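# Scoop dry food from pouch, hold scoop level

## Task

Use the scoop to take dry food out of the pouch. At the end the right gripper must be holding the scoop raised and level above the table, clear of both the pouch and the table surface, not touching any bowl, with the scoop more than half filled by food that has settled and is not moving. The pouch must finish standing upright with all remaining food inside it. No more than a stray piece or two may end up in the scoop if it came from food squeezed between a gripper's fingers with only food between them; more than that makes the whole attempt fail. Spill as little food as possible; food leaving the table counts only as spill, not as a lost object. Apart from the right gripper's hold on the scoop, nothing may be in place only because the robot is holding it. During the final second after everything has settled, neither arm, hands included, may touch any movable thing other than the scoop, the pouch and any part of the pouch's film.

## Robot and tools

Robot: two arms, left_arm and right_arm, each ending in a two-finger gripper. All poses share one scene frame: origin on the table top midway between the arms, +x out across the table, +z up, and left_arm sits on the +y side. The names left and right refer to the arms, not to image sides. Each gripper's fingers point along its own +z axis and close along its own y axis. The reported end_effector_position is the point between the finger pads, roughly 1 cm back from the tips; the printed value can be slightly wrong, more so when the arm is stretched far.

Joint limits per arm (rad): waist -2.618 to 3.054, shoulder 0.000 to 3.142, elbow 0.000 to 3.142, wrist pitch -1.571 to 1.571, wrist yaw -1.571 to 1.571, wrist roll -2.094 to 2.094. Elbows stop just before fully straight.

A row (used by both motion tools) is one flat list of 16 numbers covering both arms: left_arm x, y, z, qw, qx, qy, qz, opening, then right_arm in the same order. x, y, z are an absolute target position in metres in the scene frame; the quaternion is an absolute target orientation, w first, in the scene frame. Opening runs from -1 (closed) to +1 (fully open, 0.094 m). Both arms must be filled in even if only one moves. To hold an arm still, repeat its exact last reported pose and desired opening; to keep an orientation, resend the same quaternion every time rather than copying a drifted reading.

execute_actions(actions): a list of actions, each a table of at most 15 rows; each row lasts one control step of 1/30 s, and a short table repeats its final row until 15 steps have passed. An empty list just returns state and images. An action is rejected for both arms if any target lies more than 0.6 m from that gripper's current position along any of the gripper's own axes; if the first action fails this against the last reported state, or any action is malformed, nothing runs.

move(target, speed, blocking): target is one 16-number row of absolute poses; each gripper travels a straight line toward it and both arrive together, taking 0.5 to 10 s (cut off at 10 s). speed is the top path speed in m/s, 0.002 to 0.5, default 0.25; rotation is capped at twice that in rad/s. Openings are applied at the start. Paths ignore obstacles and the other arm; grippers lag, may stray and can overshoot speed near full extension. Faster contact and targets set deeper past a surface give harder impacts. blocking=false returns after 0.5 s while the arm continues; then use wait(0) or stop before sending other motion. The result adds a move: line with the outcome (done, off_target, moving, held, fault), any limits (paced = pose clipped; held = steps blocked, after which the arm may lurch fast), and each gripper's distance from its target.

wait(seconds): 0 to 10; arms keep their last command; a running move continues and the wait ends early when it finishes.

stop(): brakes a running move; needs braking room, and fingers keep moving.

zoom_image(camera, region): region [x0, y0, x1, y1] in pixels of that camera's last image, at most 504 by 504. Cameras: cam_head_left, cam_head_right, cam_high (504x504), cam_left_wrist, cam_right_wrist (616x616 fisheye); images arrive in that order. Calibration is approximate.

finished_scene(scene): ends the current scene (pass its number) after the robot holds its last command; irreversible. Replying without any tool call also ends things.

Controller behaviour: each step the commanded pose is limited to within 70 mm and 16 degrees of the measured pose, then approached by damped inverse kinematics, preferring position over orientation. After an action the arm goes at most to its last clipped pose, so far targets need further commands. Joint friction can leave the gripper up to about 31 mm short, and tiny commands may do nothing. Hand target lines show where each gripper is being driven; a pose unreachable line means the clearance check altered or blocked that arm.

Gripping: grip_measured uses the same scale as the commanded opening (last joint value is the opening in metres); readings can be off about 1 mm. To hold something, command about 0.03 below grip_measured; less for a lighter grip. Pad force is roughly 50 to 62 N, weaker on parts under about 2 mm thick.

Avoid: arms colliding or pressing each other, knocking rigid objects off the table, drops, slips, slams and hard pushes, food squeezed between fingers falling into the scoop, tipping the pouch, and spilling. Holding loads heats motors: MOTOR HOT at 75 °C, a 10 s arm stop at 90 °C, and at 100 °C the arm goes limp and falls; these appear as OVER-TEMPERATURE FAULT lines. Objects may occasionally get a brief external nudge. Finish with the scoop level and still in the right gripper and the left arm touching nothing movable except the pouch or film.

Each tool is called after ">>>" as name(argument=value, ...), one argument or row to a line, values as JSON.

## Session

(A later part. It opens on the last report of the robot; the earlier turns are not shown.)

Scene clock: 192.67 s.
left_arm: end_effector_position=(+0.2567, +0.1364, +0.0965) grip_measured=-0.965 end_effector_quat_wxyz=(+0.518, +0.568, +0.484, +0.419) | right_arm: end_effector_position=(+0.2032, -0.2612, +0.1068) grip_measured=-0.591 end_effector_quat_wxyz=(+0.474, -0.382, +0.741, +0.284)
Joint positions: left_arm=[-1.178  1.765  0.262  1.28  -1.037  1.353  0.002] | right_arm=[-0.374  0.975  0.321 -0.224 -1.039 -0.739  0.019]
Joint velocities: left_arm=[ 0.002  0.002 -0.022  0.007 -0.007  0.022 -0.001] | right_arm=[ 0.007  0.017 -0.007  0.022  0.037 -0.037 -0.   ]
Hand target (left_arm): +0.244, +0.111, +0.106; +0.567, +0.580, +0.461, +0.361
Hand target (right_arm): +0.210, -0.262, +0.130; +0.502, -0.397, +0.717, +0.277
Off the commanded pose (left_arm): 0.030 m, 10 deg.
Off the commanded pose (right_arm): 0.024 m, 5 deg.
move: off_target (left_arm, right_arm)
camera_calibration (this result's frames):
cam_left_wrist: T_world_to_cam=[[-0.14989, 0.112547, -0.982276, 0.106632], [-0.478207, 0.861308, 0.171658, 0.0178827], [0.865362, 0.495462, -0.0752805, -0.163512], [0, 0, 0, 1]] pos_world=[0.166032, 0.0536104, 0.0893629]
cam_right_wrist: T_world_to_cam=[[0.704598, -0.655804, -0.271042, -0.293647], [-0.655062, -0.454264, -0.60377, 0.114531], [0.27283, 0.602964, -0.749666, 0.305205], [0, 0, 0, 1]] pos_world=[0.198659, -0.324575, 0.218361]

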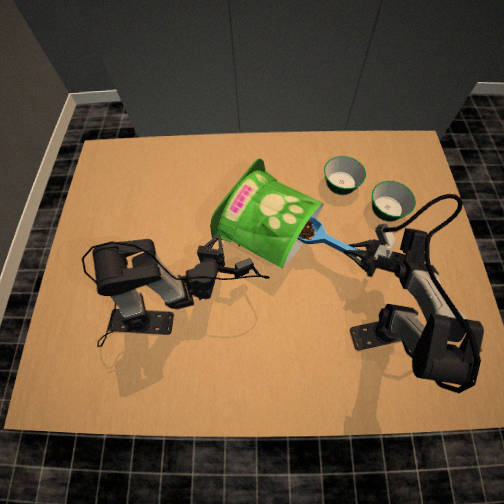

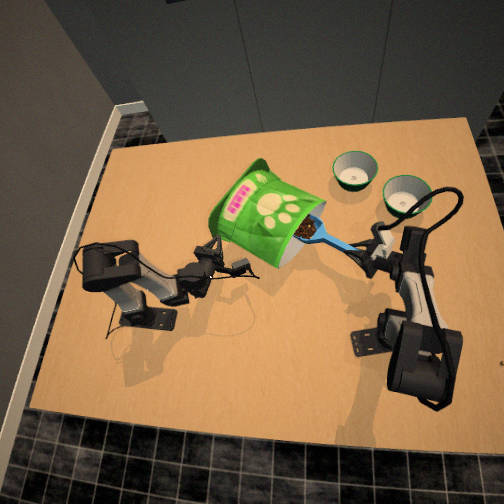

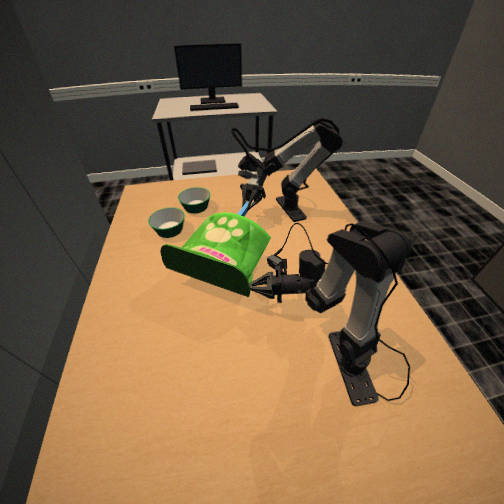

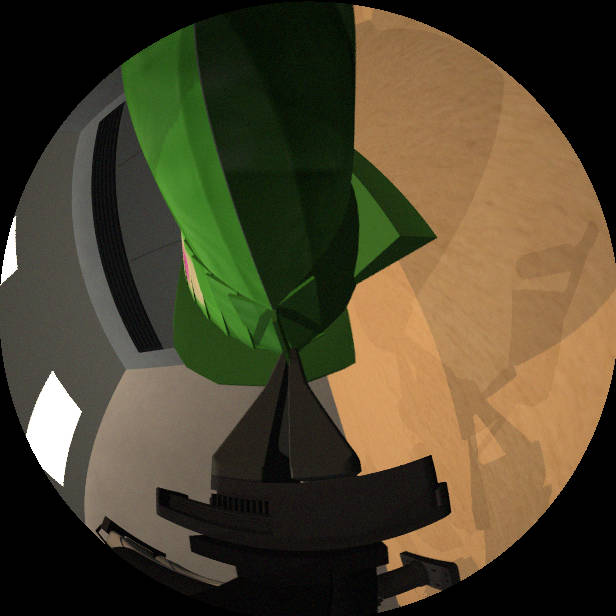

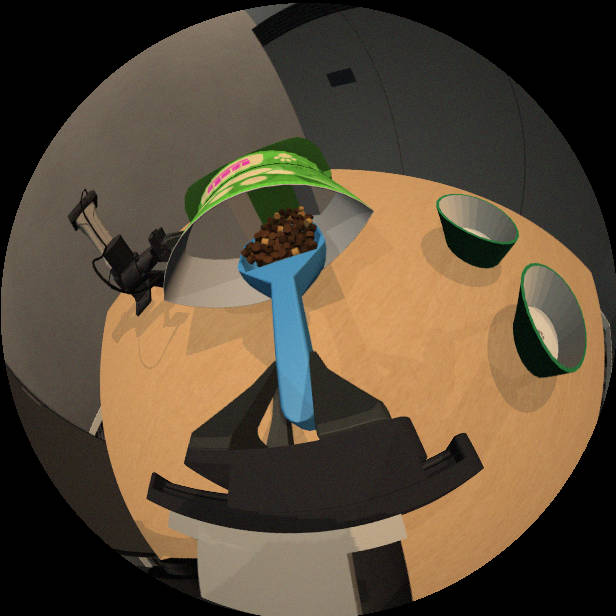

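>>> move(
  target=[0.245,0.11,0.105,0.57,0.58,0.46,0.36,-1,0.185,-0.315,0.15,0.502,-0.397,0.717,0.278,-0.7],
  speed=0.04,
)

>>> zoom_image(
  camera="cam_head_right",
  region=[240,160,420,300],
)

Scene clock: 195.50 s.
left_arm: end_effector_position=(+0.2565, +0.1377, +0.0957) grip_measured=-0.965 end_effector_quat_wxyz=(+0.520, +0.566, +0.486, +0.416) | right_arm: end_effector_position=(+0.1781, -0.3124, +0.1360) grip_measured=-0.591 end_effector_quat_wxyz=(+0.482, -0.402, +0.729, +0.273)
Joint positions: left_arm=[-1.176  1.765  0.256  1.285 -1.032  1.344  0.002] | right_arm=[-0.762  1.15   0.595 -1.089 -1.172 -1.639  0.019]
Joint velocities: left_arm=[ 0.002 -0.002 -0.007  0.007  0.037 -0.066  0.   ] | right_arm=[-0.027  0.012  0.037 -0.007  0.022 -0.11  -0.001]
Hand target (left_arm): +0.244, +0.111, +0.106; +0.567, +0.579, +0.461, +0.361
Hand target (right_arm): +0.185, -0.315, +0.150; +0.503, -0.395, +0.718, +0.276
Off the commanded pose (left_arm): 0.031 m, 9 deg.
Off the commanded pose (right_arm): 0.016 m, 3 deg.
move: off_target (left_arm, right_arm)
camera_calibration (this result's frames):
cam_left_wrist: T_world_to_cam=[[-0.152605, 0.10431, -0.982767, 0.107595], [-0.476738, 0.863295, 0.165658, 0.0167557], [0.865698, 0.493802, -0.0820146, -0.163299], [0, 0, 0, 1]] pos_world=[0.165775, 0.054949, 0.089572]
cam_right_wrist: T_world_to_cam=[[0.730667, -0.644785, -0.224451, -0.309166], [-0.617489, -0.48386, -0.620151, 0.0787648], [0.291261, 0.59172, -0.751688, 0.358312], [0, 0, 0, 1]] pos_world=[0.170172, -0.373255, 0.248792]

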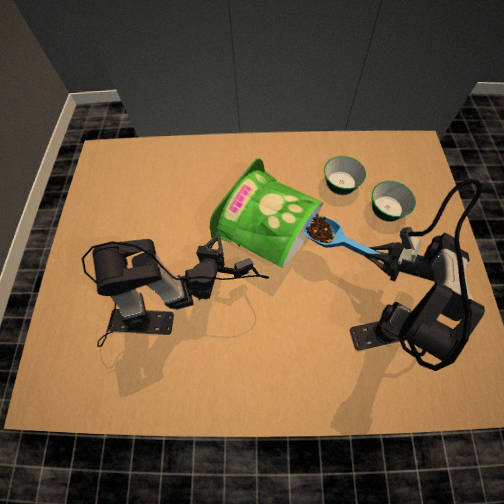

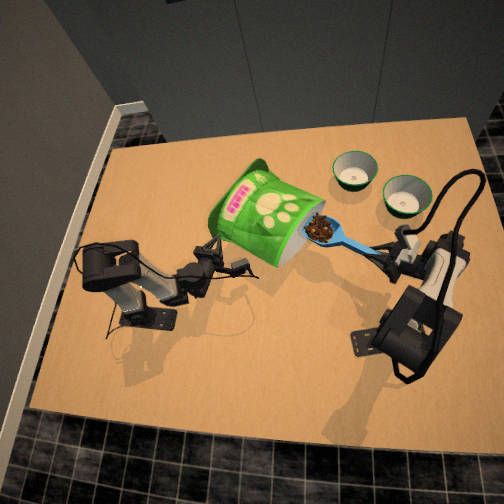

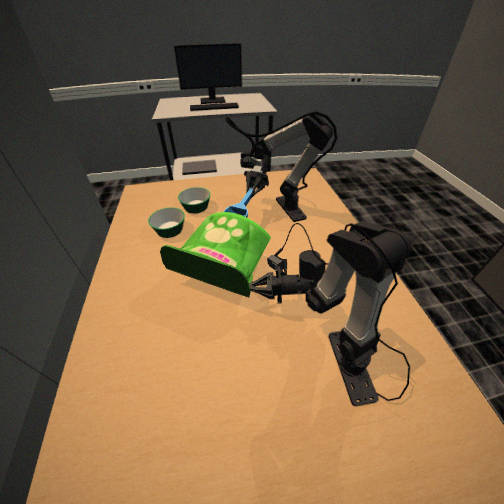

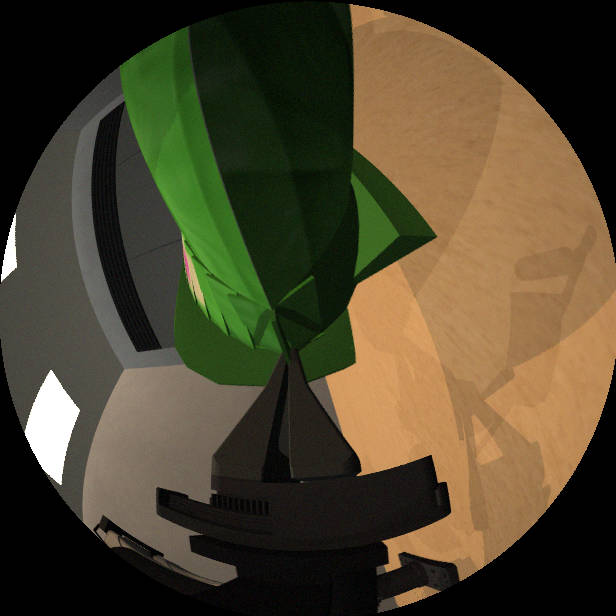

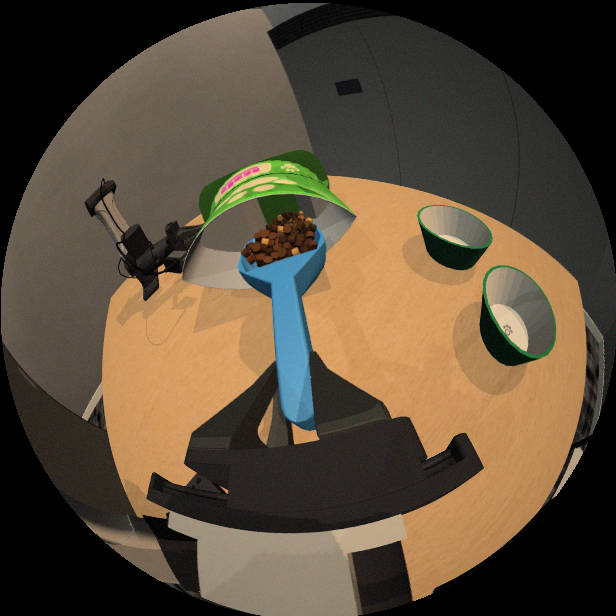

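Region (240, 160, 420, 300) of cam_head_right's 504x504 image, scaled by 2.800, with more detail than that image has.

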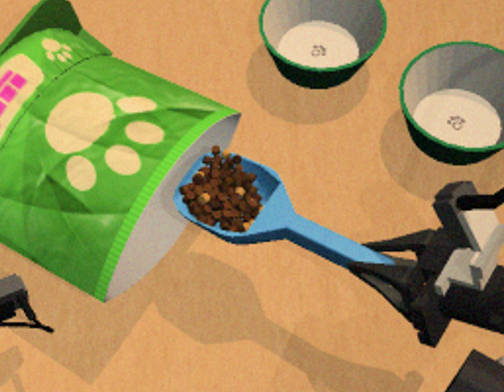

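>>> move(
  target=[0.245,0.11,0.105,0.57,0.58,0.46,0.36,-1,0.185,-0.345,0.185,0.53,-0.314,0.757,0.22,-0.7],
  speed=0.04,
)

>>> move(
  target=[0.245,0.105,0.09,0.597,0.552,0.532,0.228,-1,0.21,-0.35,0.30,0.565,-0.142,0.807,0.10,-0.7],
  speed=0.05,
)

Scene clock: 199.00 s.
left_arm: end_effector_position=(+0.2560, +0.1383, +0.0955) grip_measured=-0.965 end_effector_quat_wxyz=(+0.519, +0.565, +0.488, +0.417) | right_arm: end_effector_position=(+0.1807, -0.3426, +0.1645) grip_measured=-0.591 end_effector_quat_wxyz=(+0.502, -0.314, +0.773, +0.228)
Joint positions: left_arm=[-1.18   1.765  0.256  1.282 -1.041  1.338  0.002] | right_arm=[-0.919  1.018  0.649 -1.161 -1.168 -1.486  0.019]
Joint velocities: left_arm=[-0.012  0.002 -0.007  0.051  0.051  0.051 -0.   ] | right_arm=[ 0.002 -0.007 -0.012 -0.022 -0.022  0.022  0.   ]
Hand target (left_arm): +0.244, +0.111, +0.106; +0.567, +0.579, +0.461, +0.361
Hand target (right_arm): +0.185, -0.344, +0.184; +0.529, -0.315, +0.757, +0.219
Off the commanded pose (left_arm): 0.032 m, 9 deg.
Off the commanded pose (right_arm): 0.021 m, 4 deg.
move: off_target (left_arm, right_arm)
camera_calibration (this result's frames):
cam_left_wrist: T_world_to_cam=[[-0.153484, 0.101462, -0.982928, 0.107867], [-0.481011, 0.861237, 0.16401, 0.0175353], [0.863175, 0.497972, -0.0833822, -0.162918], [0, 0, 0, 1]] pos_world=[0.165617, 0.0550822, 0.0895652]
cam_right_wrist: T_world_to_cam=[[0.568766, -0.783696, -0.249652, -0.338313], [-0.721441, -0.329578, -0.609017, 0.153214], [0.395005, 0.526497, -0.752843, 0.355954], [0, 0, 0, 1]] pos_world=[0.162353, -0.402047, 0.276827]

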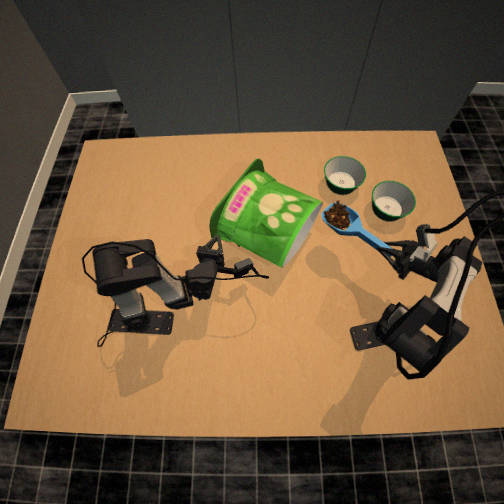

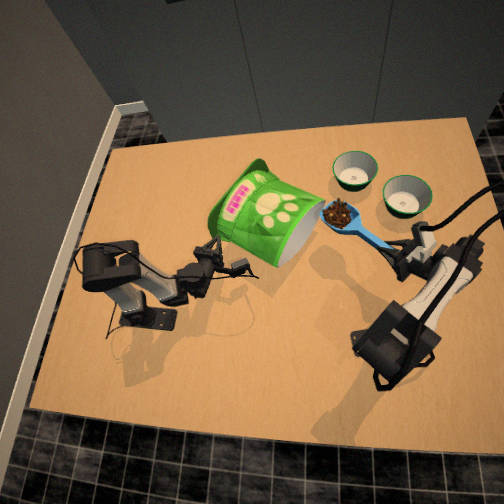

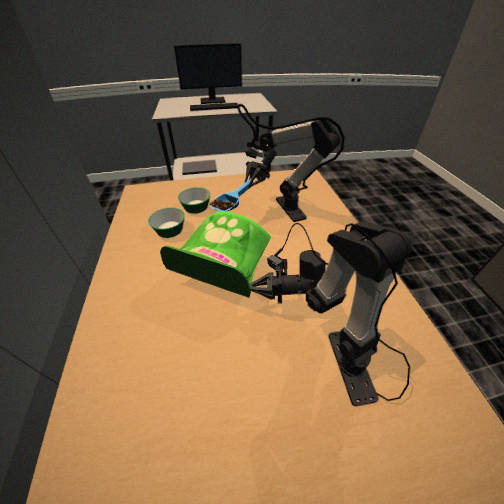

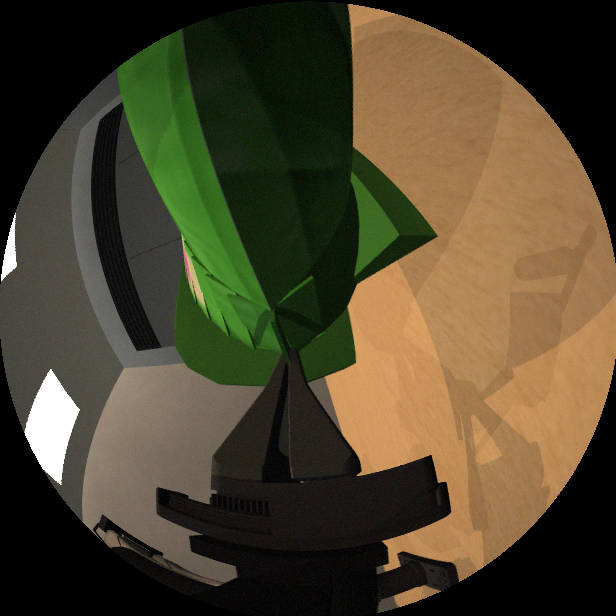

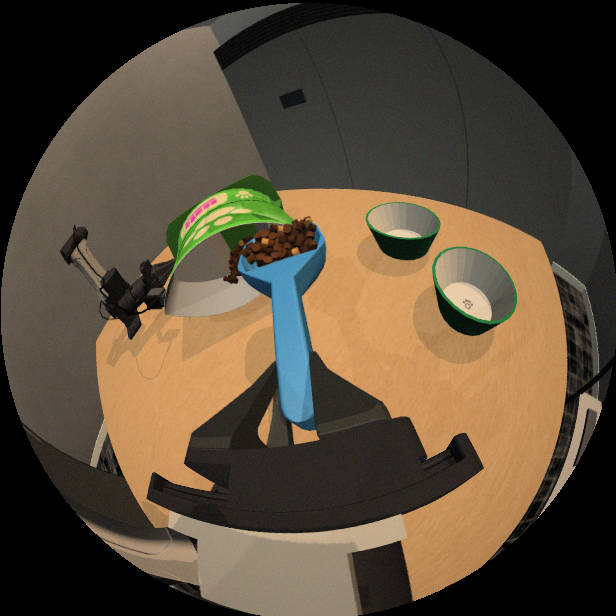

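Scene clock: 203.97 s.
left_arm: end_effector_position=(+0.2501, +0.1281, +0.0676) grip_measured=-0.965 end_effector_quat_wxyz=(+0.554, +0.551, +0.564, +0.267) | right_arm: end_effector_position=(+0.2066, -0.3510, +0.2705) grip_measured=-0.592 end_effector_quat_wxyz=(+0.525, -0.124, +0.834, +0.120)
Joint positions: left_arm=[-1.142  1.715  0.232  1.113 -0.837  0.943  0.002] | right_arm=[-0.612  0.648  0.864 -0.805 -0.713 -0.335  0.019]
Joint velocities: left_arm=[-0.002 -0.017 -0.007 -0.037  0.081 -0.051  0.   ] | right_arm=[-0.017 -0.007 -0.012  0.007  0.022  0.022  0.001]
Hand target (left_arm): +0.245, +0.107, +0.090; +0.596, +0.553, +0.535, +0.231
Hand target (right_arm): +0.207, -0.349, +0.298; +0.561, -0.144, +0.809, +0.099
Off the commanded pose (left_arm): 0.033 m, 8 deg.
Off the commanded pose (right_arm): 0.030 m, 6 deg.
move: off_target (left_arm, right_arm)
camera_calibration (this result's frames):
cam_left_wrist: T_world_to_cam=[[-0.349706, -0.131502, -0.927585, 0.155744], [-0.385566, 0.922565, 0.0145705, 0.0064767], [0.853841, 0.36274, -0.373329, -0.115839], [0, 0, 0, 1]] pos_world=[0.15587, 0.0565251, 0.101126]
cam_right_wrist: T_world_to_cam=[[0.154907, -0.948853, -0.275102, -0.298767], [-0.817237, 0.0333873, -0.575334, 0.37176], [0.555092, 0.313947, -0.770266, 0.327004], [0, 0, 0, 1]] pos_world=[0.16858, -0.39856, 0.383574]

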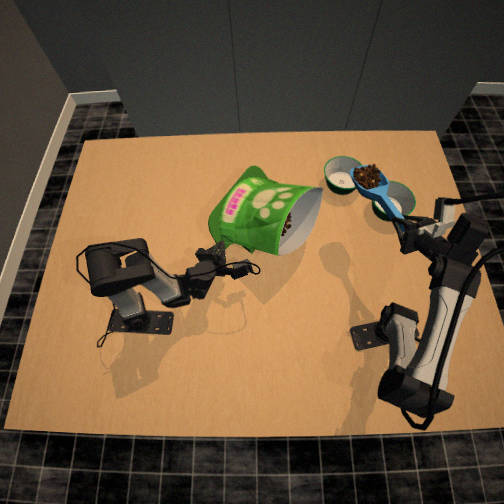

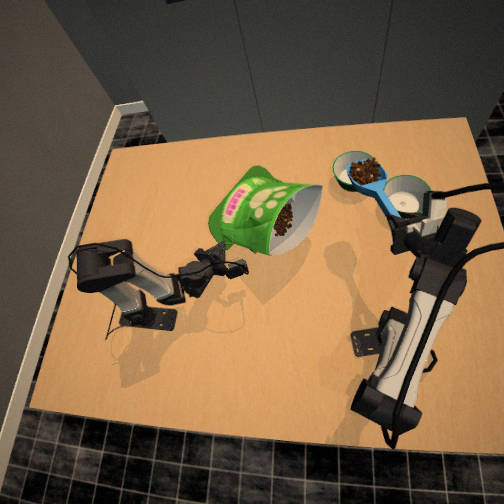

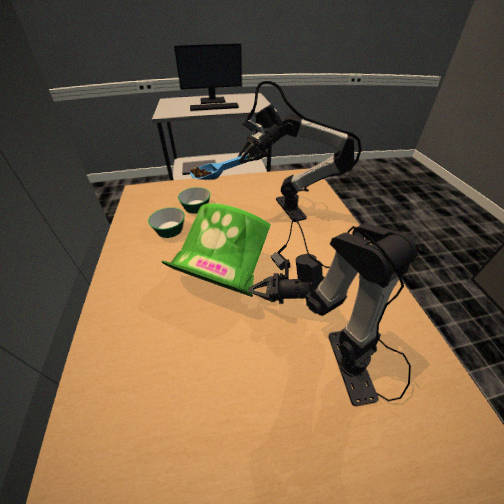

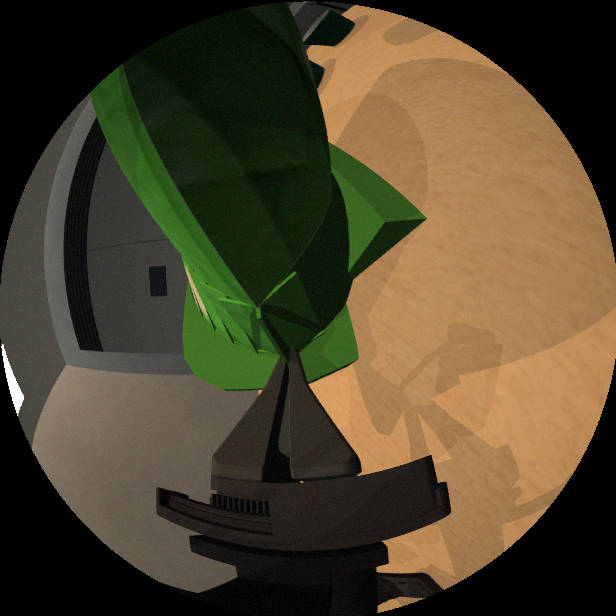

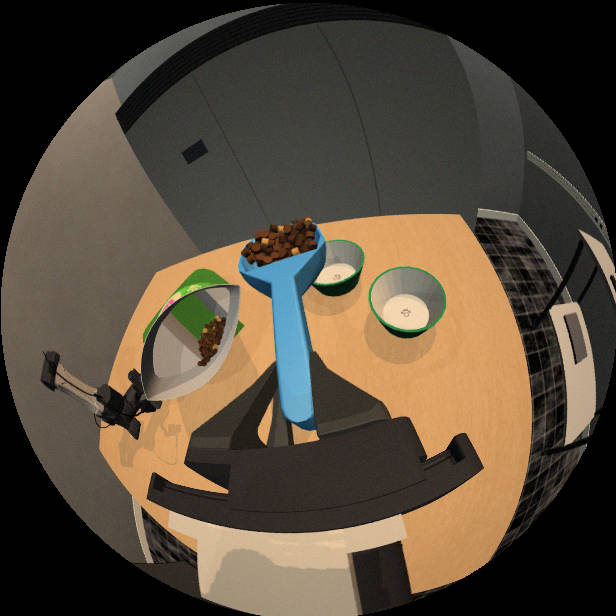

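>>> move(
  target=[0.25,0.11,0.06,0.553,0.512,0.648,0.105,-1,0.23,-0.35,0.31,0.585,-0.04,0.808,0.03,-0.7],
  speed=0.06,
)

>>> move(
  target=[0.255,0.115,0.045,0.535,0.446,0.716,-0.04,-1,0.24,-0.37,0.32,0.6,0.07,0.796,-0.052,-0.7],
  speed=0.06,
)

>>> zoom_image(
  camera="cam_high",
  region=[140,90,320,230],
)

Scene clock: 207.77 s.
left_arm: end_effector_position=(+0.2436, +0.1367, +0.0292) grip_measured=-0.938 end_effector_quat_wxyz=(+0.510, +0.513, +0.679, +0.128) | right_arm: end_effector_position=(+0.2268, -0.3509, +0.2848) grip_measured=-0.592 end_effector_quat_wxyz=(+0.545, -0.040, +0.837, +0.032)
Joint positions: left_arm=[-1.067  1.62   0.232  0.8   -0.631  0.52   0.003] | right_arm=[-0.189  0.626  0.864 -0.655 -0.107 -0.036  0.019]
Joint velocities: left_arm=[-0.012 -0.002 -0.022 -0.051  0.081 -0.037 -0.001] | right_arm=[-0.002  0.012 -0.017 -0.022  0.007 -0.007 -0.001]
Hand target (left_arm): +0.249, +0.112, +0.060; +0.552, +0.511, +0.650, +0.107
Hand target (right_arm): +0.228, -0.350, +0.309; +0.583, -0.040, +0.811, +0.029
Off the commanded pose (left_arm): 0.041 m, 7 deg.
Off the commanded pose (right_arm): 0.025 m, 6 deg.
move: off_target (left_arm, right_arm)
camera_calibration (this result's frames):
cam_left_wrist: T_world_to_cam=[[-0.602842, -0.327848, -0.72739, 0.201642], [-0.427807, 0.902364, -0.0521569, 0.0115562], [0.673471, 0.27974, -0.684239, -0.0633616], [0, 0, 0, 1]] pos_world=[0.169174, 0.0734049, 0.103921]
cam_right_wrist: T_world_to_cam=[[-0.0666142, -0.972867, -0.221569, -0.27123], [-0.77116, 0.19111, -0.60728, 0.450524], [0.633146, 0.130412, -0.762967, 0.242565], [0, 0, 0, 1]] pos_world=[0.175779, -0.381603, 0.398567]

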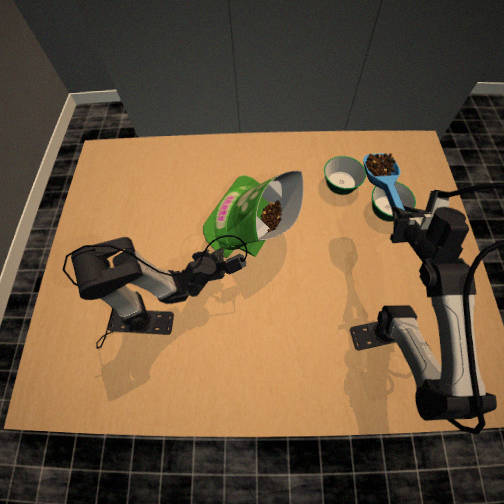

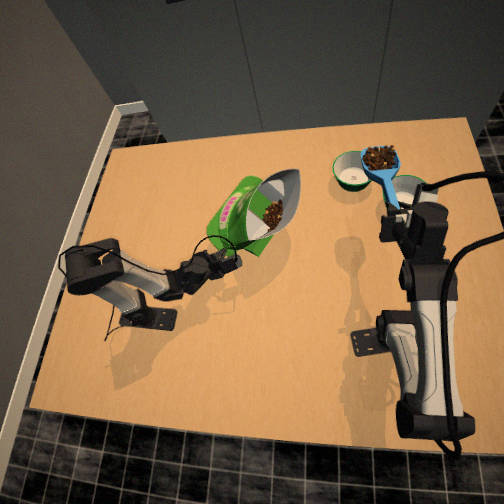

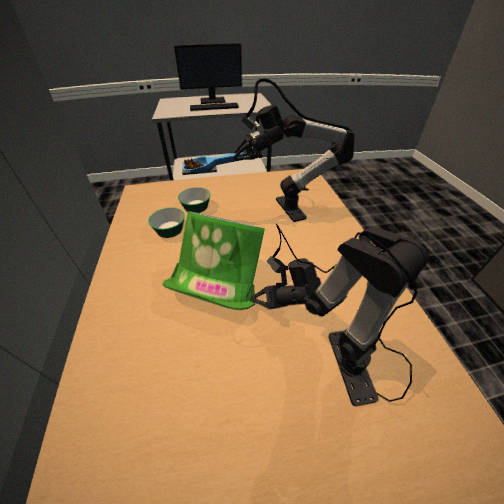

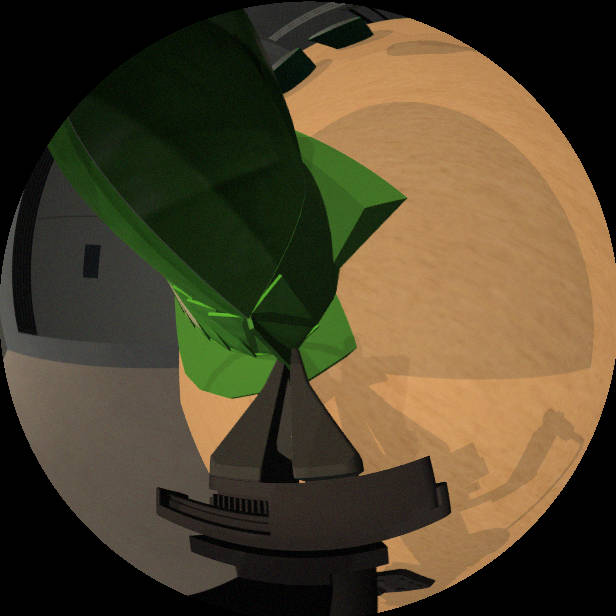

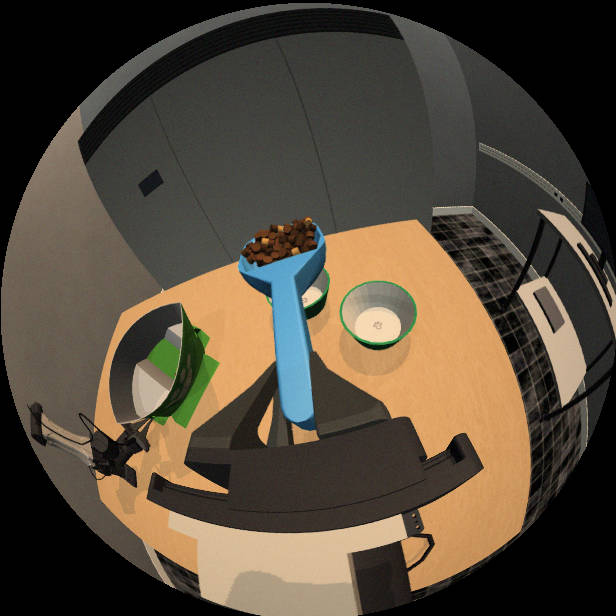

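Scene clock: 211.27 s.
left_arm: end_effector_position=(+0.2584, +0.1379, +0.0263) grip_measured=-0.963 end_effector_quat_wxyz=(+0.506, +0.440, +0.742, +0.014) | right_arm: end_effector_position=(+0.2327, -0.3710, +0.2970) grip_measured=-0.592 end_effector_quat_wxyz=(+0.569, +0.060, +0.818, -0.058)
Joint positions: left_arm=[-0.921  1.599  0.232  0.808 -0.405  0.32   0.002] | right_arm=[ 0.051  0.645  0.864 -0.6    0.379  0.119  0.019]
Joint velocities: left_arm=[ 0.012  0.002 -0.017  0.022  0.051 -0.051 -0.001] | right_arm=[-0.007  0.012 -0.002  0.051  0.037 -0.007 -0.   ]
Hand target (left_arm): +0.254, +0.116, +0.045; +0.533, +0.446, +0.718, -0.039
Hand target (right_arm): +0.239, -0.370, +0.320; +0.598, +0.070, +0.797, -0.053
Off the commanded pose (left_arm): 0.030 m, 8 deg.
Off the commanded pose (right_arm): 0.024 m, 5 deg.
move: off_target (left_arm, right_arm)
camera_calibration (this result's frames):
cam_left_wrist: T_world_to_cam=[[-0.687716, -0.512482, -0.514207, 0.250618], [-0.492114, 0.849812, -0.188792, 0.044192], [0.533732, 0.123213, -0.83663, -0.0139173], [0, 0, 0, 1]] pos_world=[0.20153, 0.0925971, 0.125569]
cam_right_wrist: T_world_to_cam=[[-0.30901, -0.930708, -0.195693, -0.223345], [-0.658442, 0.357834, -0.662124, 0.518259], [0.68627, -0.0757508, -0.723392, 0.150125], [0, 0, 0, 1]] pos_world=[0.169202, -0.381947, 0.408044]

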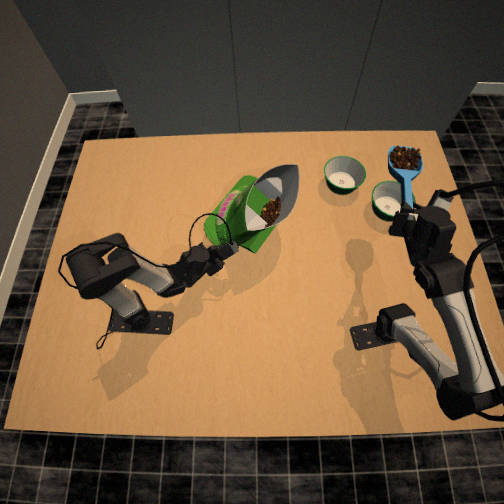

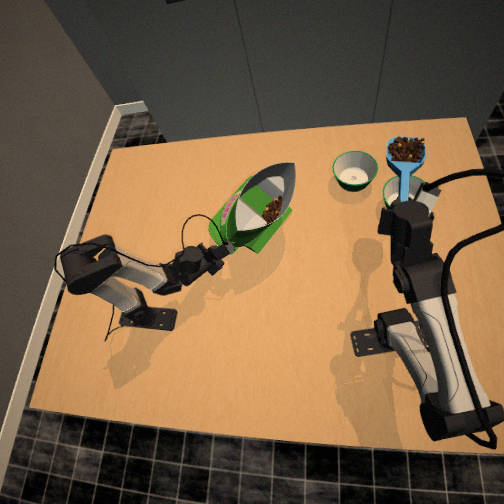

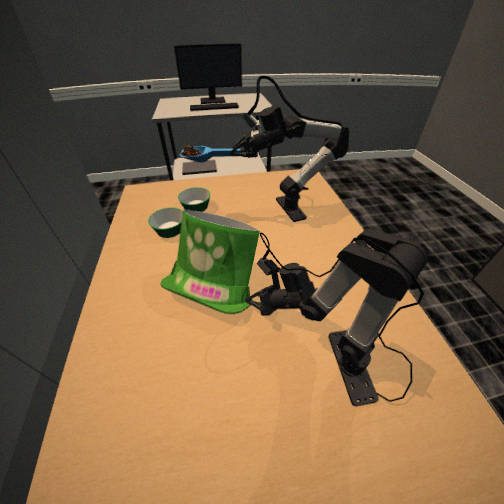

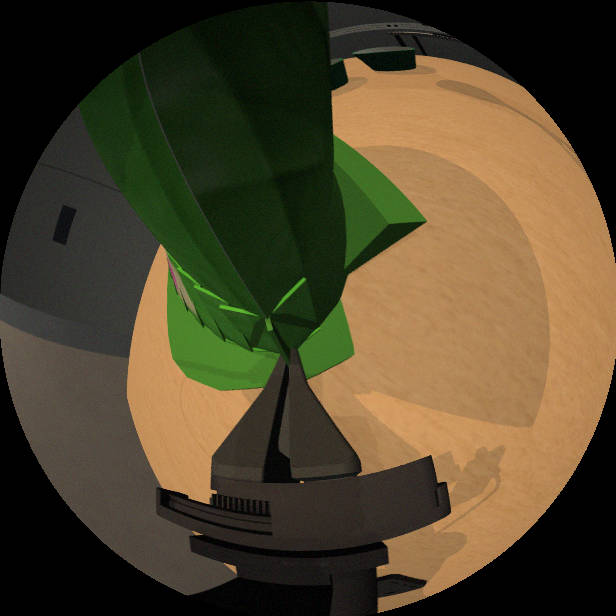

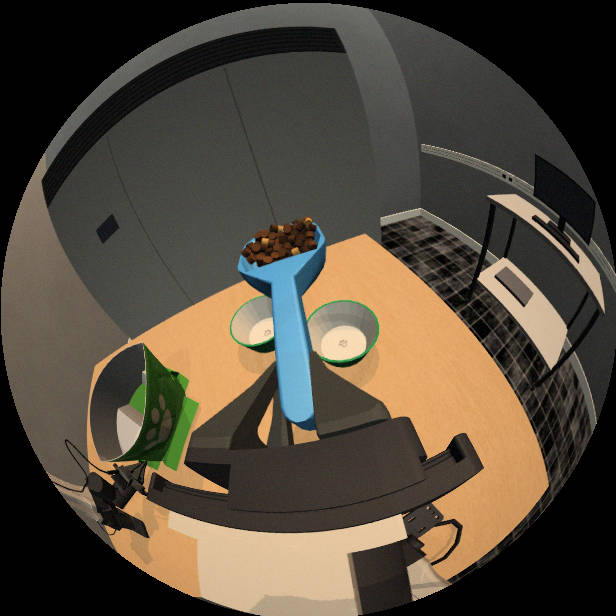

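Region (140, 90, 320, 230) of cam_high's 504x504 image, scaled by 2.800, with more detail than that image has.

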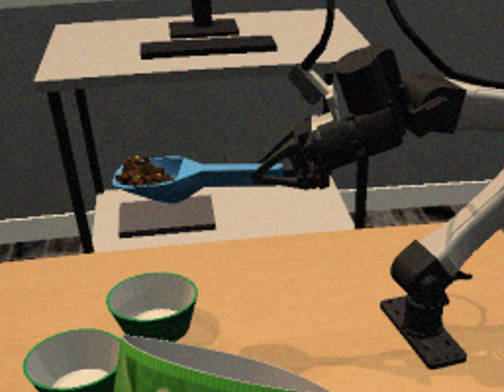

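>>> move(
  target=[0.262,0.13,0.035,0.49,0.343,0.77,-0.219,-1,0.24,-0.37,0.32,0.6,0.07,0.796,-0.052,-0.7],
  speed=0.08,
)

>>> zoom_image(
  camera="cam_head_right",
  region=[360,120,460,200],
)

>>> zoom_image(
  camera="cam_high",
  region=[170,130,250,180],
)

Scene clock: 214.87 s.
left_arm: end_effector_position=(+0.2619, +0.1475, +0.0143) grip_measured=-0.964 end_effector_quat_wxyz=(+0.459, +0.324, +0.807, -0.179) | right_arm: end_effector_position=(+0.2331, -0.3713, +0.2982) grip_measured=-0.592 end_effector_quat_wxyz=(+0.571, +0.061, +0.816, -0.058)
Joint positions: left_arm=[-0.686  1.631  0.177  0.915  0.012  0.016  0.002] | right_arm=[ 0.051  0.645  0.864 -0.594  0.381  0.119  0.019]
Joint velocities: left_arm=[ 0.002  0.002 -0.007 -0.007  0.007 -0.066 -0.001] | right_arm=[ 0.017 -0.017  0.002  0.007 -0.051 -0.022  0.   ]
Hand target (left_arm): +0.261, +0.130, +0.035; +0.487, +0.343, +0.773, -0.219
Hand target (right_arm): +0.238, -0.370, +0.320; +0.599, +0.071, +0.796, -0.052
Off the commanded pose (left_arm): 0.027 m, 7 deg.
Off the commanded pose (right_arm): 0.023 m, 4 deg.
move: off_target (left_arm, right_arm)
camera_calibration (this result's frames):
cam_left_wrist: T_world_to_cam=[[-0.757999, -0.648299, -0.0717355, 0.283926], [-0.598907, 0.735342, -0.317147, 0.0821239], [0.258357, -0.197434, -0.945659, 0.0939616], [0, 0, 0, 1]] pos_world=[0.240124, 0.142231, 0.135269]
cam_right_wrist: T_world_to_cam=[[-0.310145, -0.929751, -0.198426, -0.221811], [-0.653923, 0.360132, -0.665349, 0.520189], [0.690069, -0.0765994, -0.719679, 0.148398], [0, 0, 0, 1]] pos_world=[0.168965, -0.382198, 0.408893]

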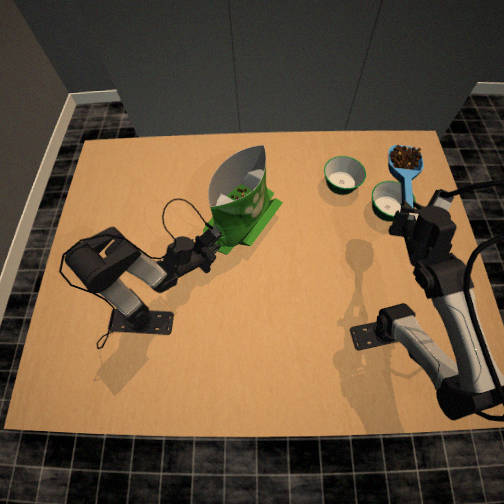

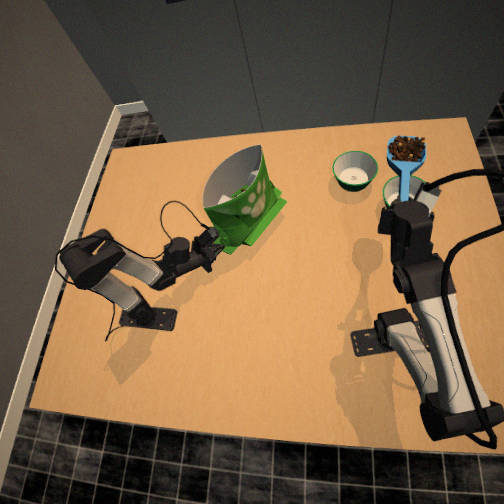

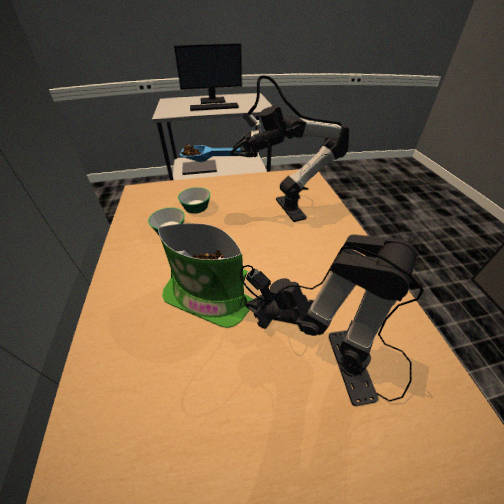

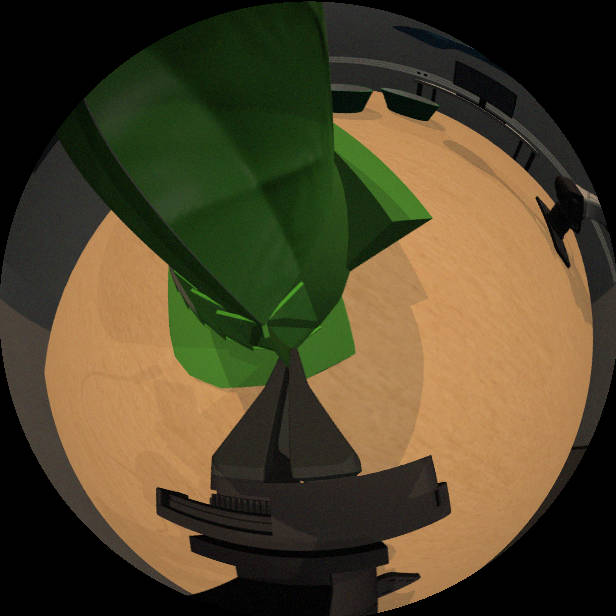

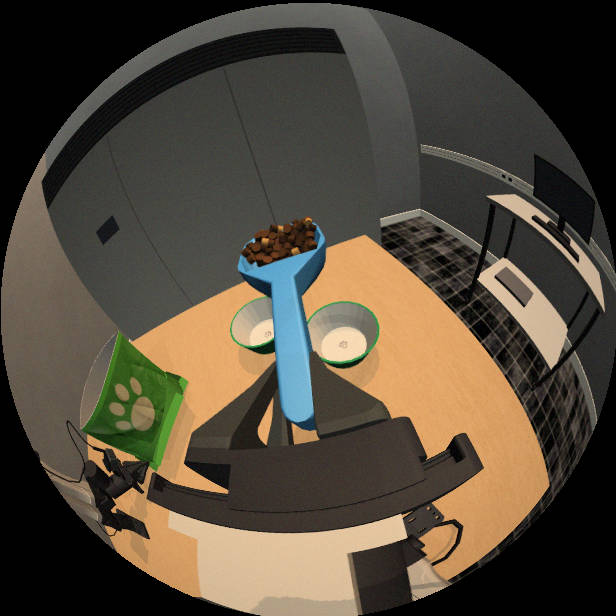

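Region (360, 120, 460, 200) of cam_head_right's 504x504 image, scaled by 5.040, with more detail than that image has; it fills the top 403 rows of this view, and the rest is white.

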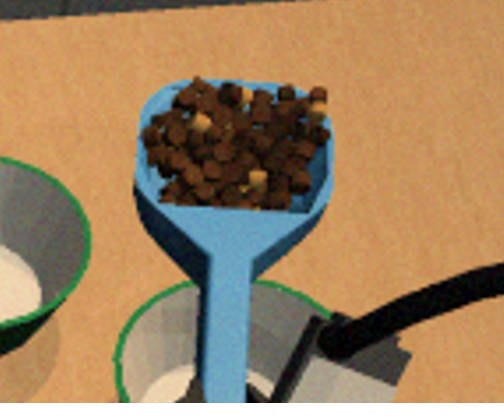

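Region (170, 130, 250, 180) of cam_high's 504x504 image, scaled by 6.300, with more detail than that image has; it fills the top 315 rows of this view, and the rest is white.

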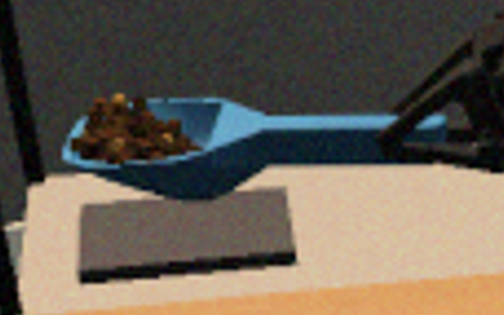

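>>> move(
  target=[0.262,0.13,0.035,0.49,0.343,0.77,-0.219,-1,0.25,-0.37,0.36,0.816,0.05,0.572,-0.071,-0.7],
  speed=0.12,
)

>>> zoom_image(
  camera="cam_high",
  region=[150,80,270,170],
)

Scene clock: 218.67 s.
left_arm: end_effector_position=(+0.2633, +0.1492, +0.0142) grip_measured=-0.964 end_effector_quat_wxyz=(+0.460, +0.321, +0.808, -0.178) | right_arm: end_effector_position=(+0.2502, -0.3696, +0.3596) grip_measured=-0.592 end_effector_quat_wxyz=(+0.808, +0.055, +0.582, -0.076)
Joint positions: left_arm=[-0.679  1.633  0.176  0.917  0.013  0.016  0.002] | right_arm=[ 0.053  0.584  0.426  0.509  0.397 -0.14   0.019]
Joint velocities: left_arm=[-0.012  0.012 -0.012 -0.022 -0.022 -0.022  0.   ] | right_arm=[ 0.007 -0.002 -0.007  0.007  0.051  0.022 -0.   ]
Hand target (left_arm): +0.262, +0.131, +0.035; +0.489, +0.344, +0.772, -0.216
Hand target (right_arm): +0.251, -0.370, +0.360; +0.815, +0.053, +0.572, -0.076
Off the commanded pose (left_arm): 0.028 m, 8 deg.
Off the commanded pose (right_arm): 0.001 m, 2 deg.
move: off_target (left_arm)
camera_calibration (this result's frames):
cam_left_wrist: T_world_to_cam=[[-0.753955, -0.653034, -0.0713945, 0.28569], [-0.603457, 0.731434, -0.31756, 0.0834862], [0.259598, -0.196343, -0.945547, 0.0933405], [0, 0, 0, 1]] pos_world=[0.241547, 0.143828, 0.135166]
cam_right_wrist: T_world_to_cam=[[-0.160601, -0.949671, -0.268946, -0.222151], [-0.0909923, 0.285568, -0.954029, 0.507022], [0.982816, -0.128746, -0.132275, -0.122835], [0, 0, 0, 1]] pos_world=[0.131182, -0.371574, 0.407719]

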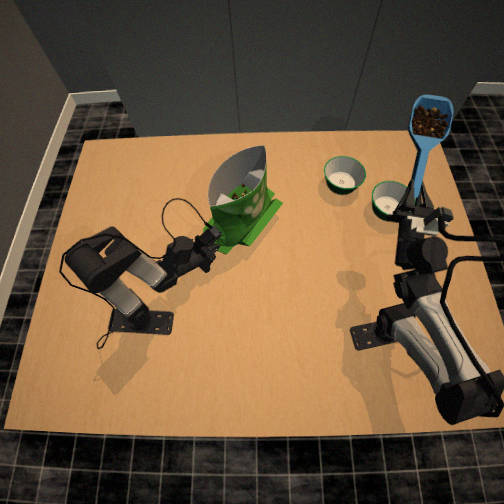

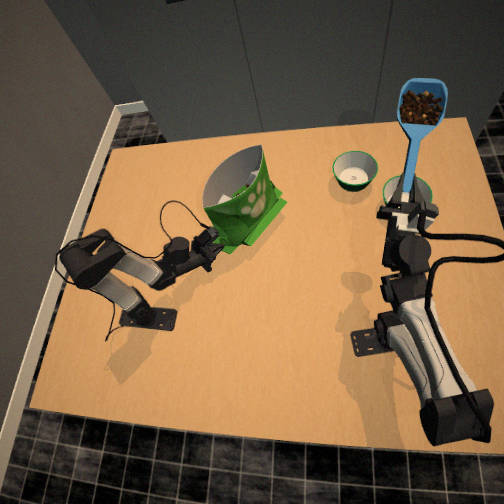

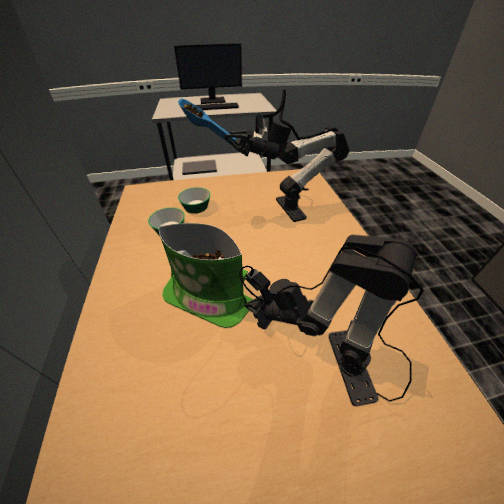

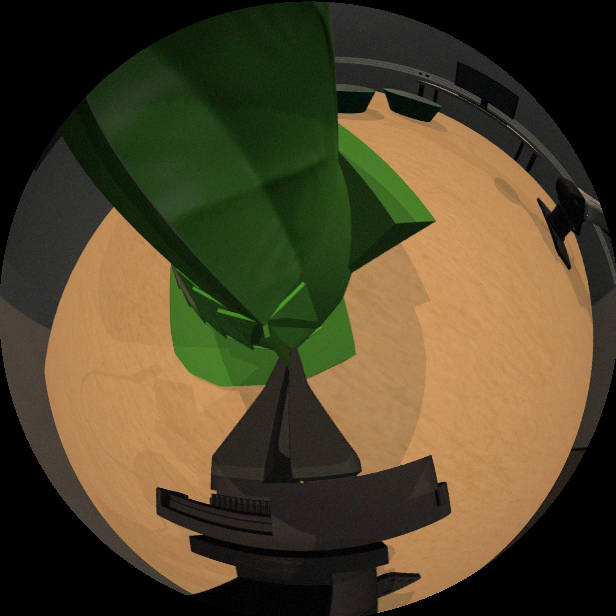

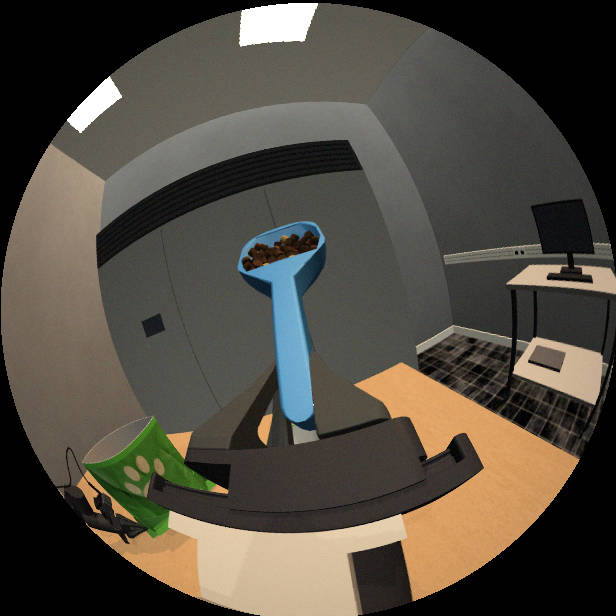

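Region (150, 80, 270, 170) of cam_high's 504x504 image, scaled by 4.200, with more detail than that image has; it fills the top 378 rows of this view, and the rest is white.

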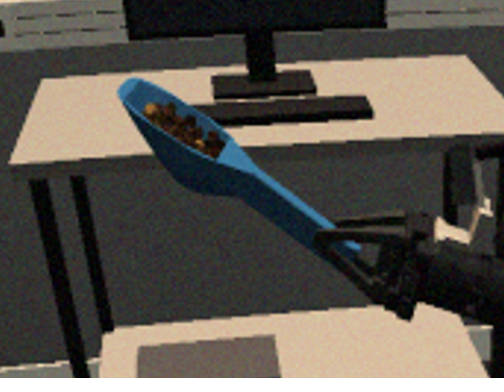

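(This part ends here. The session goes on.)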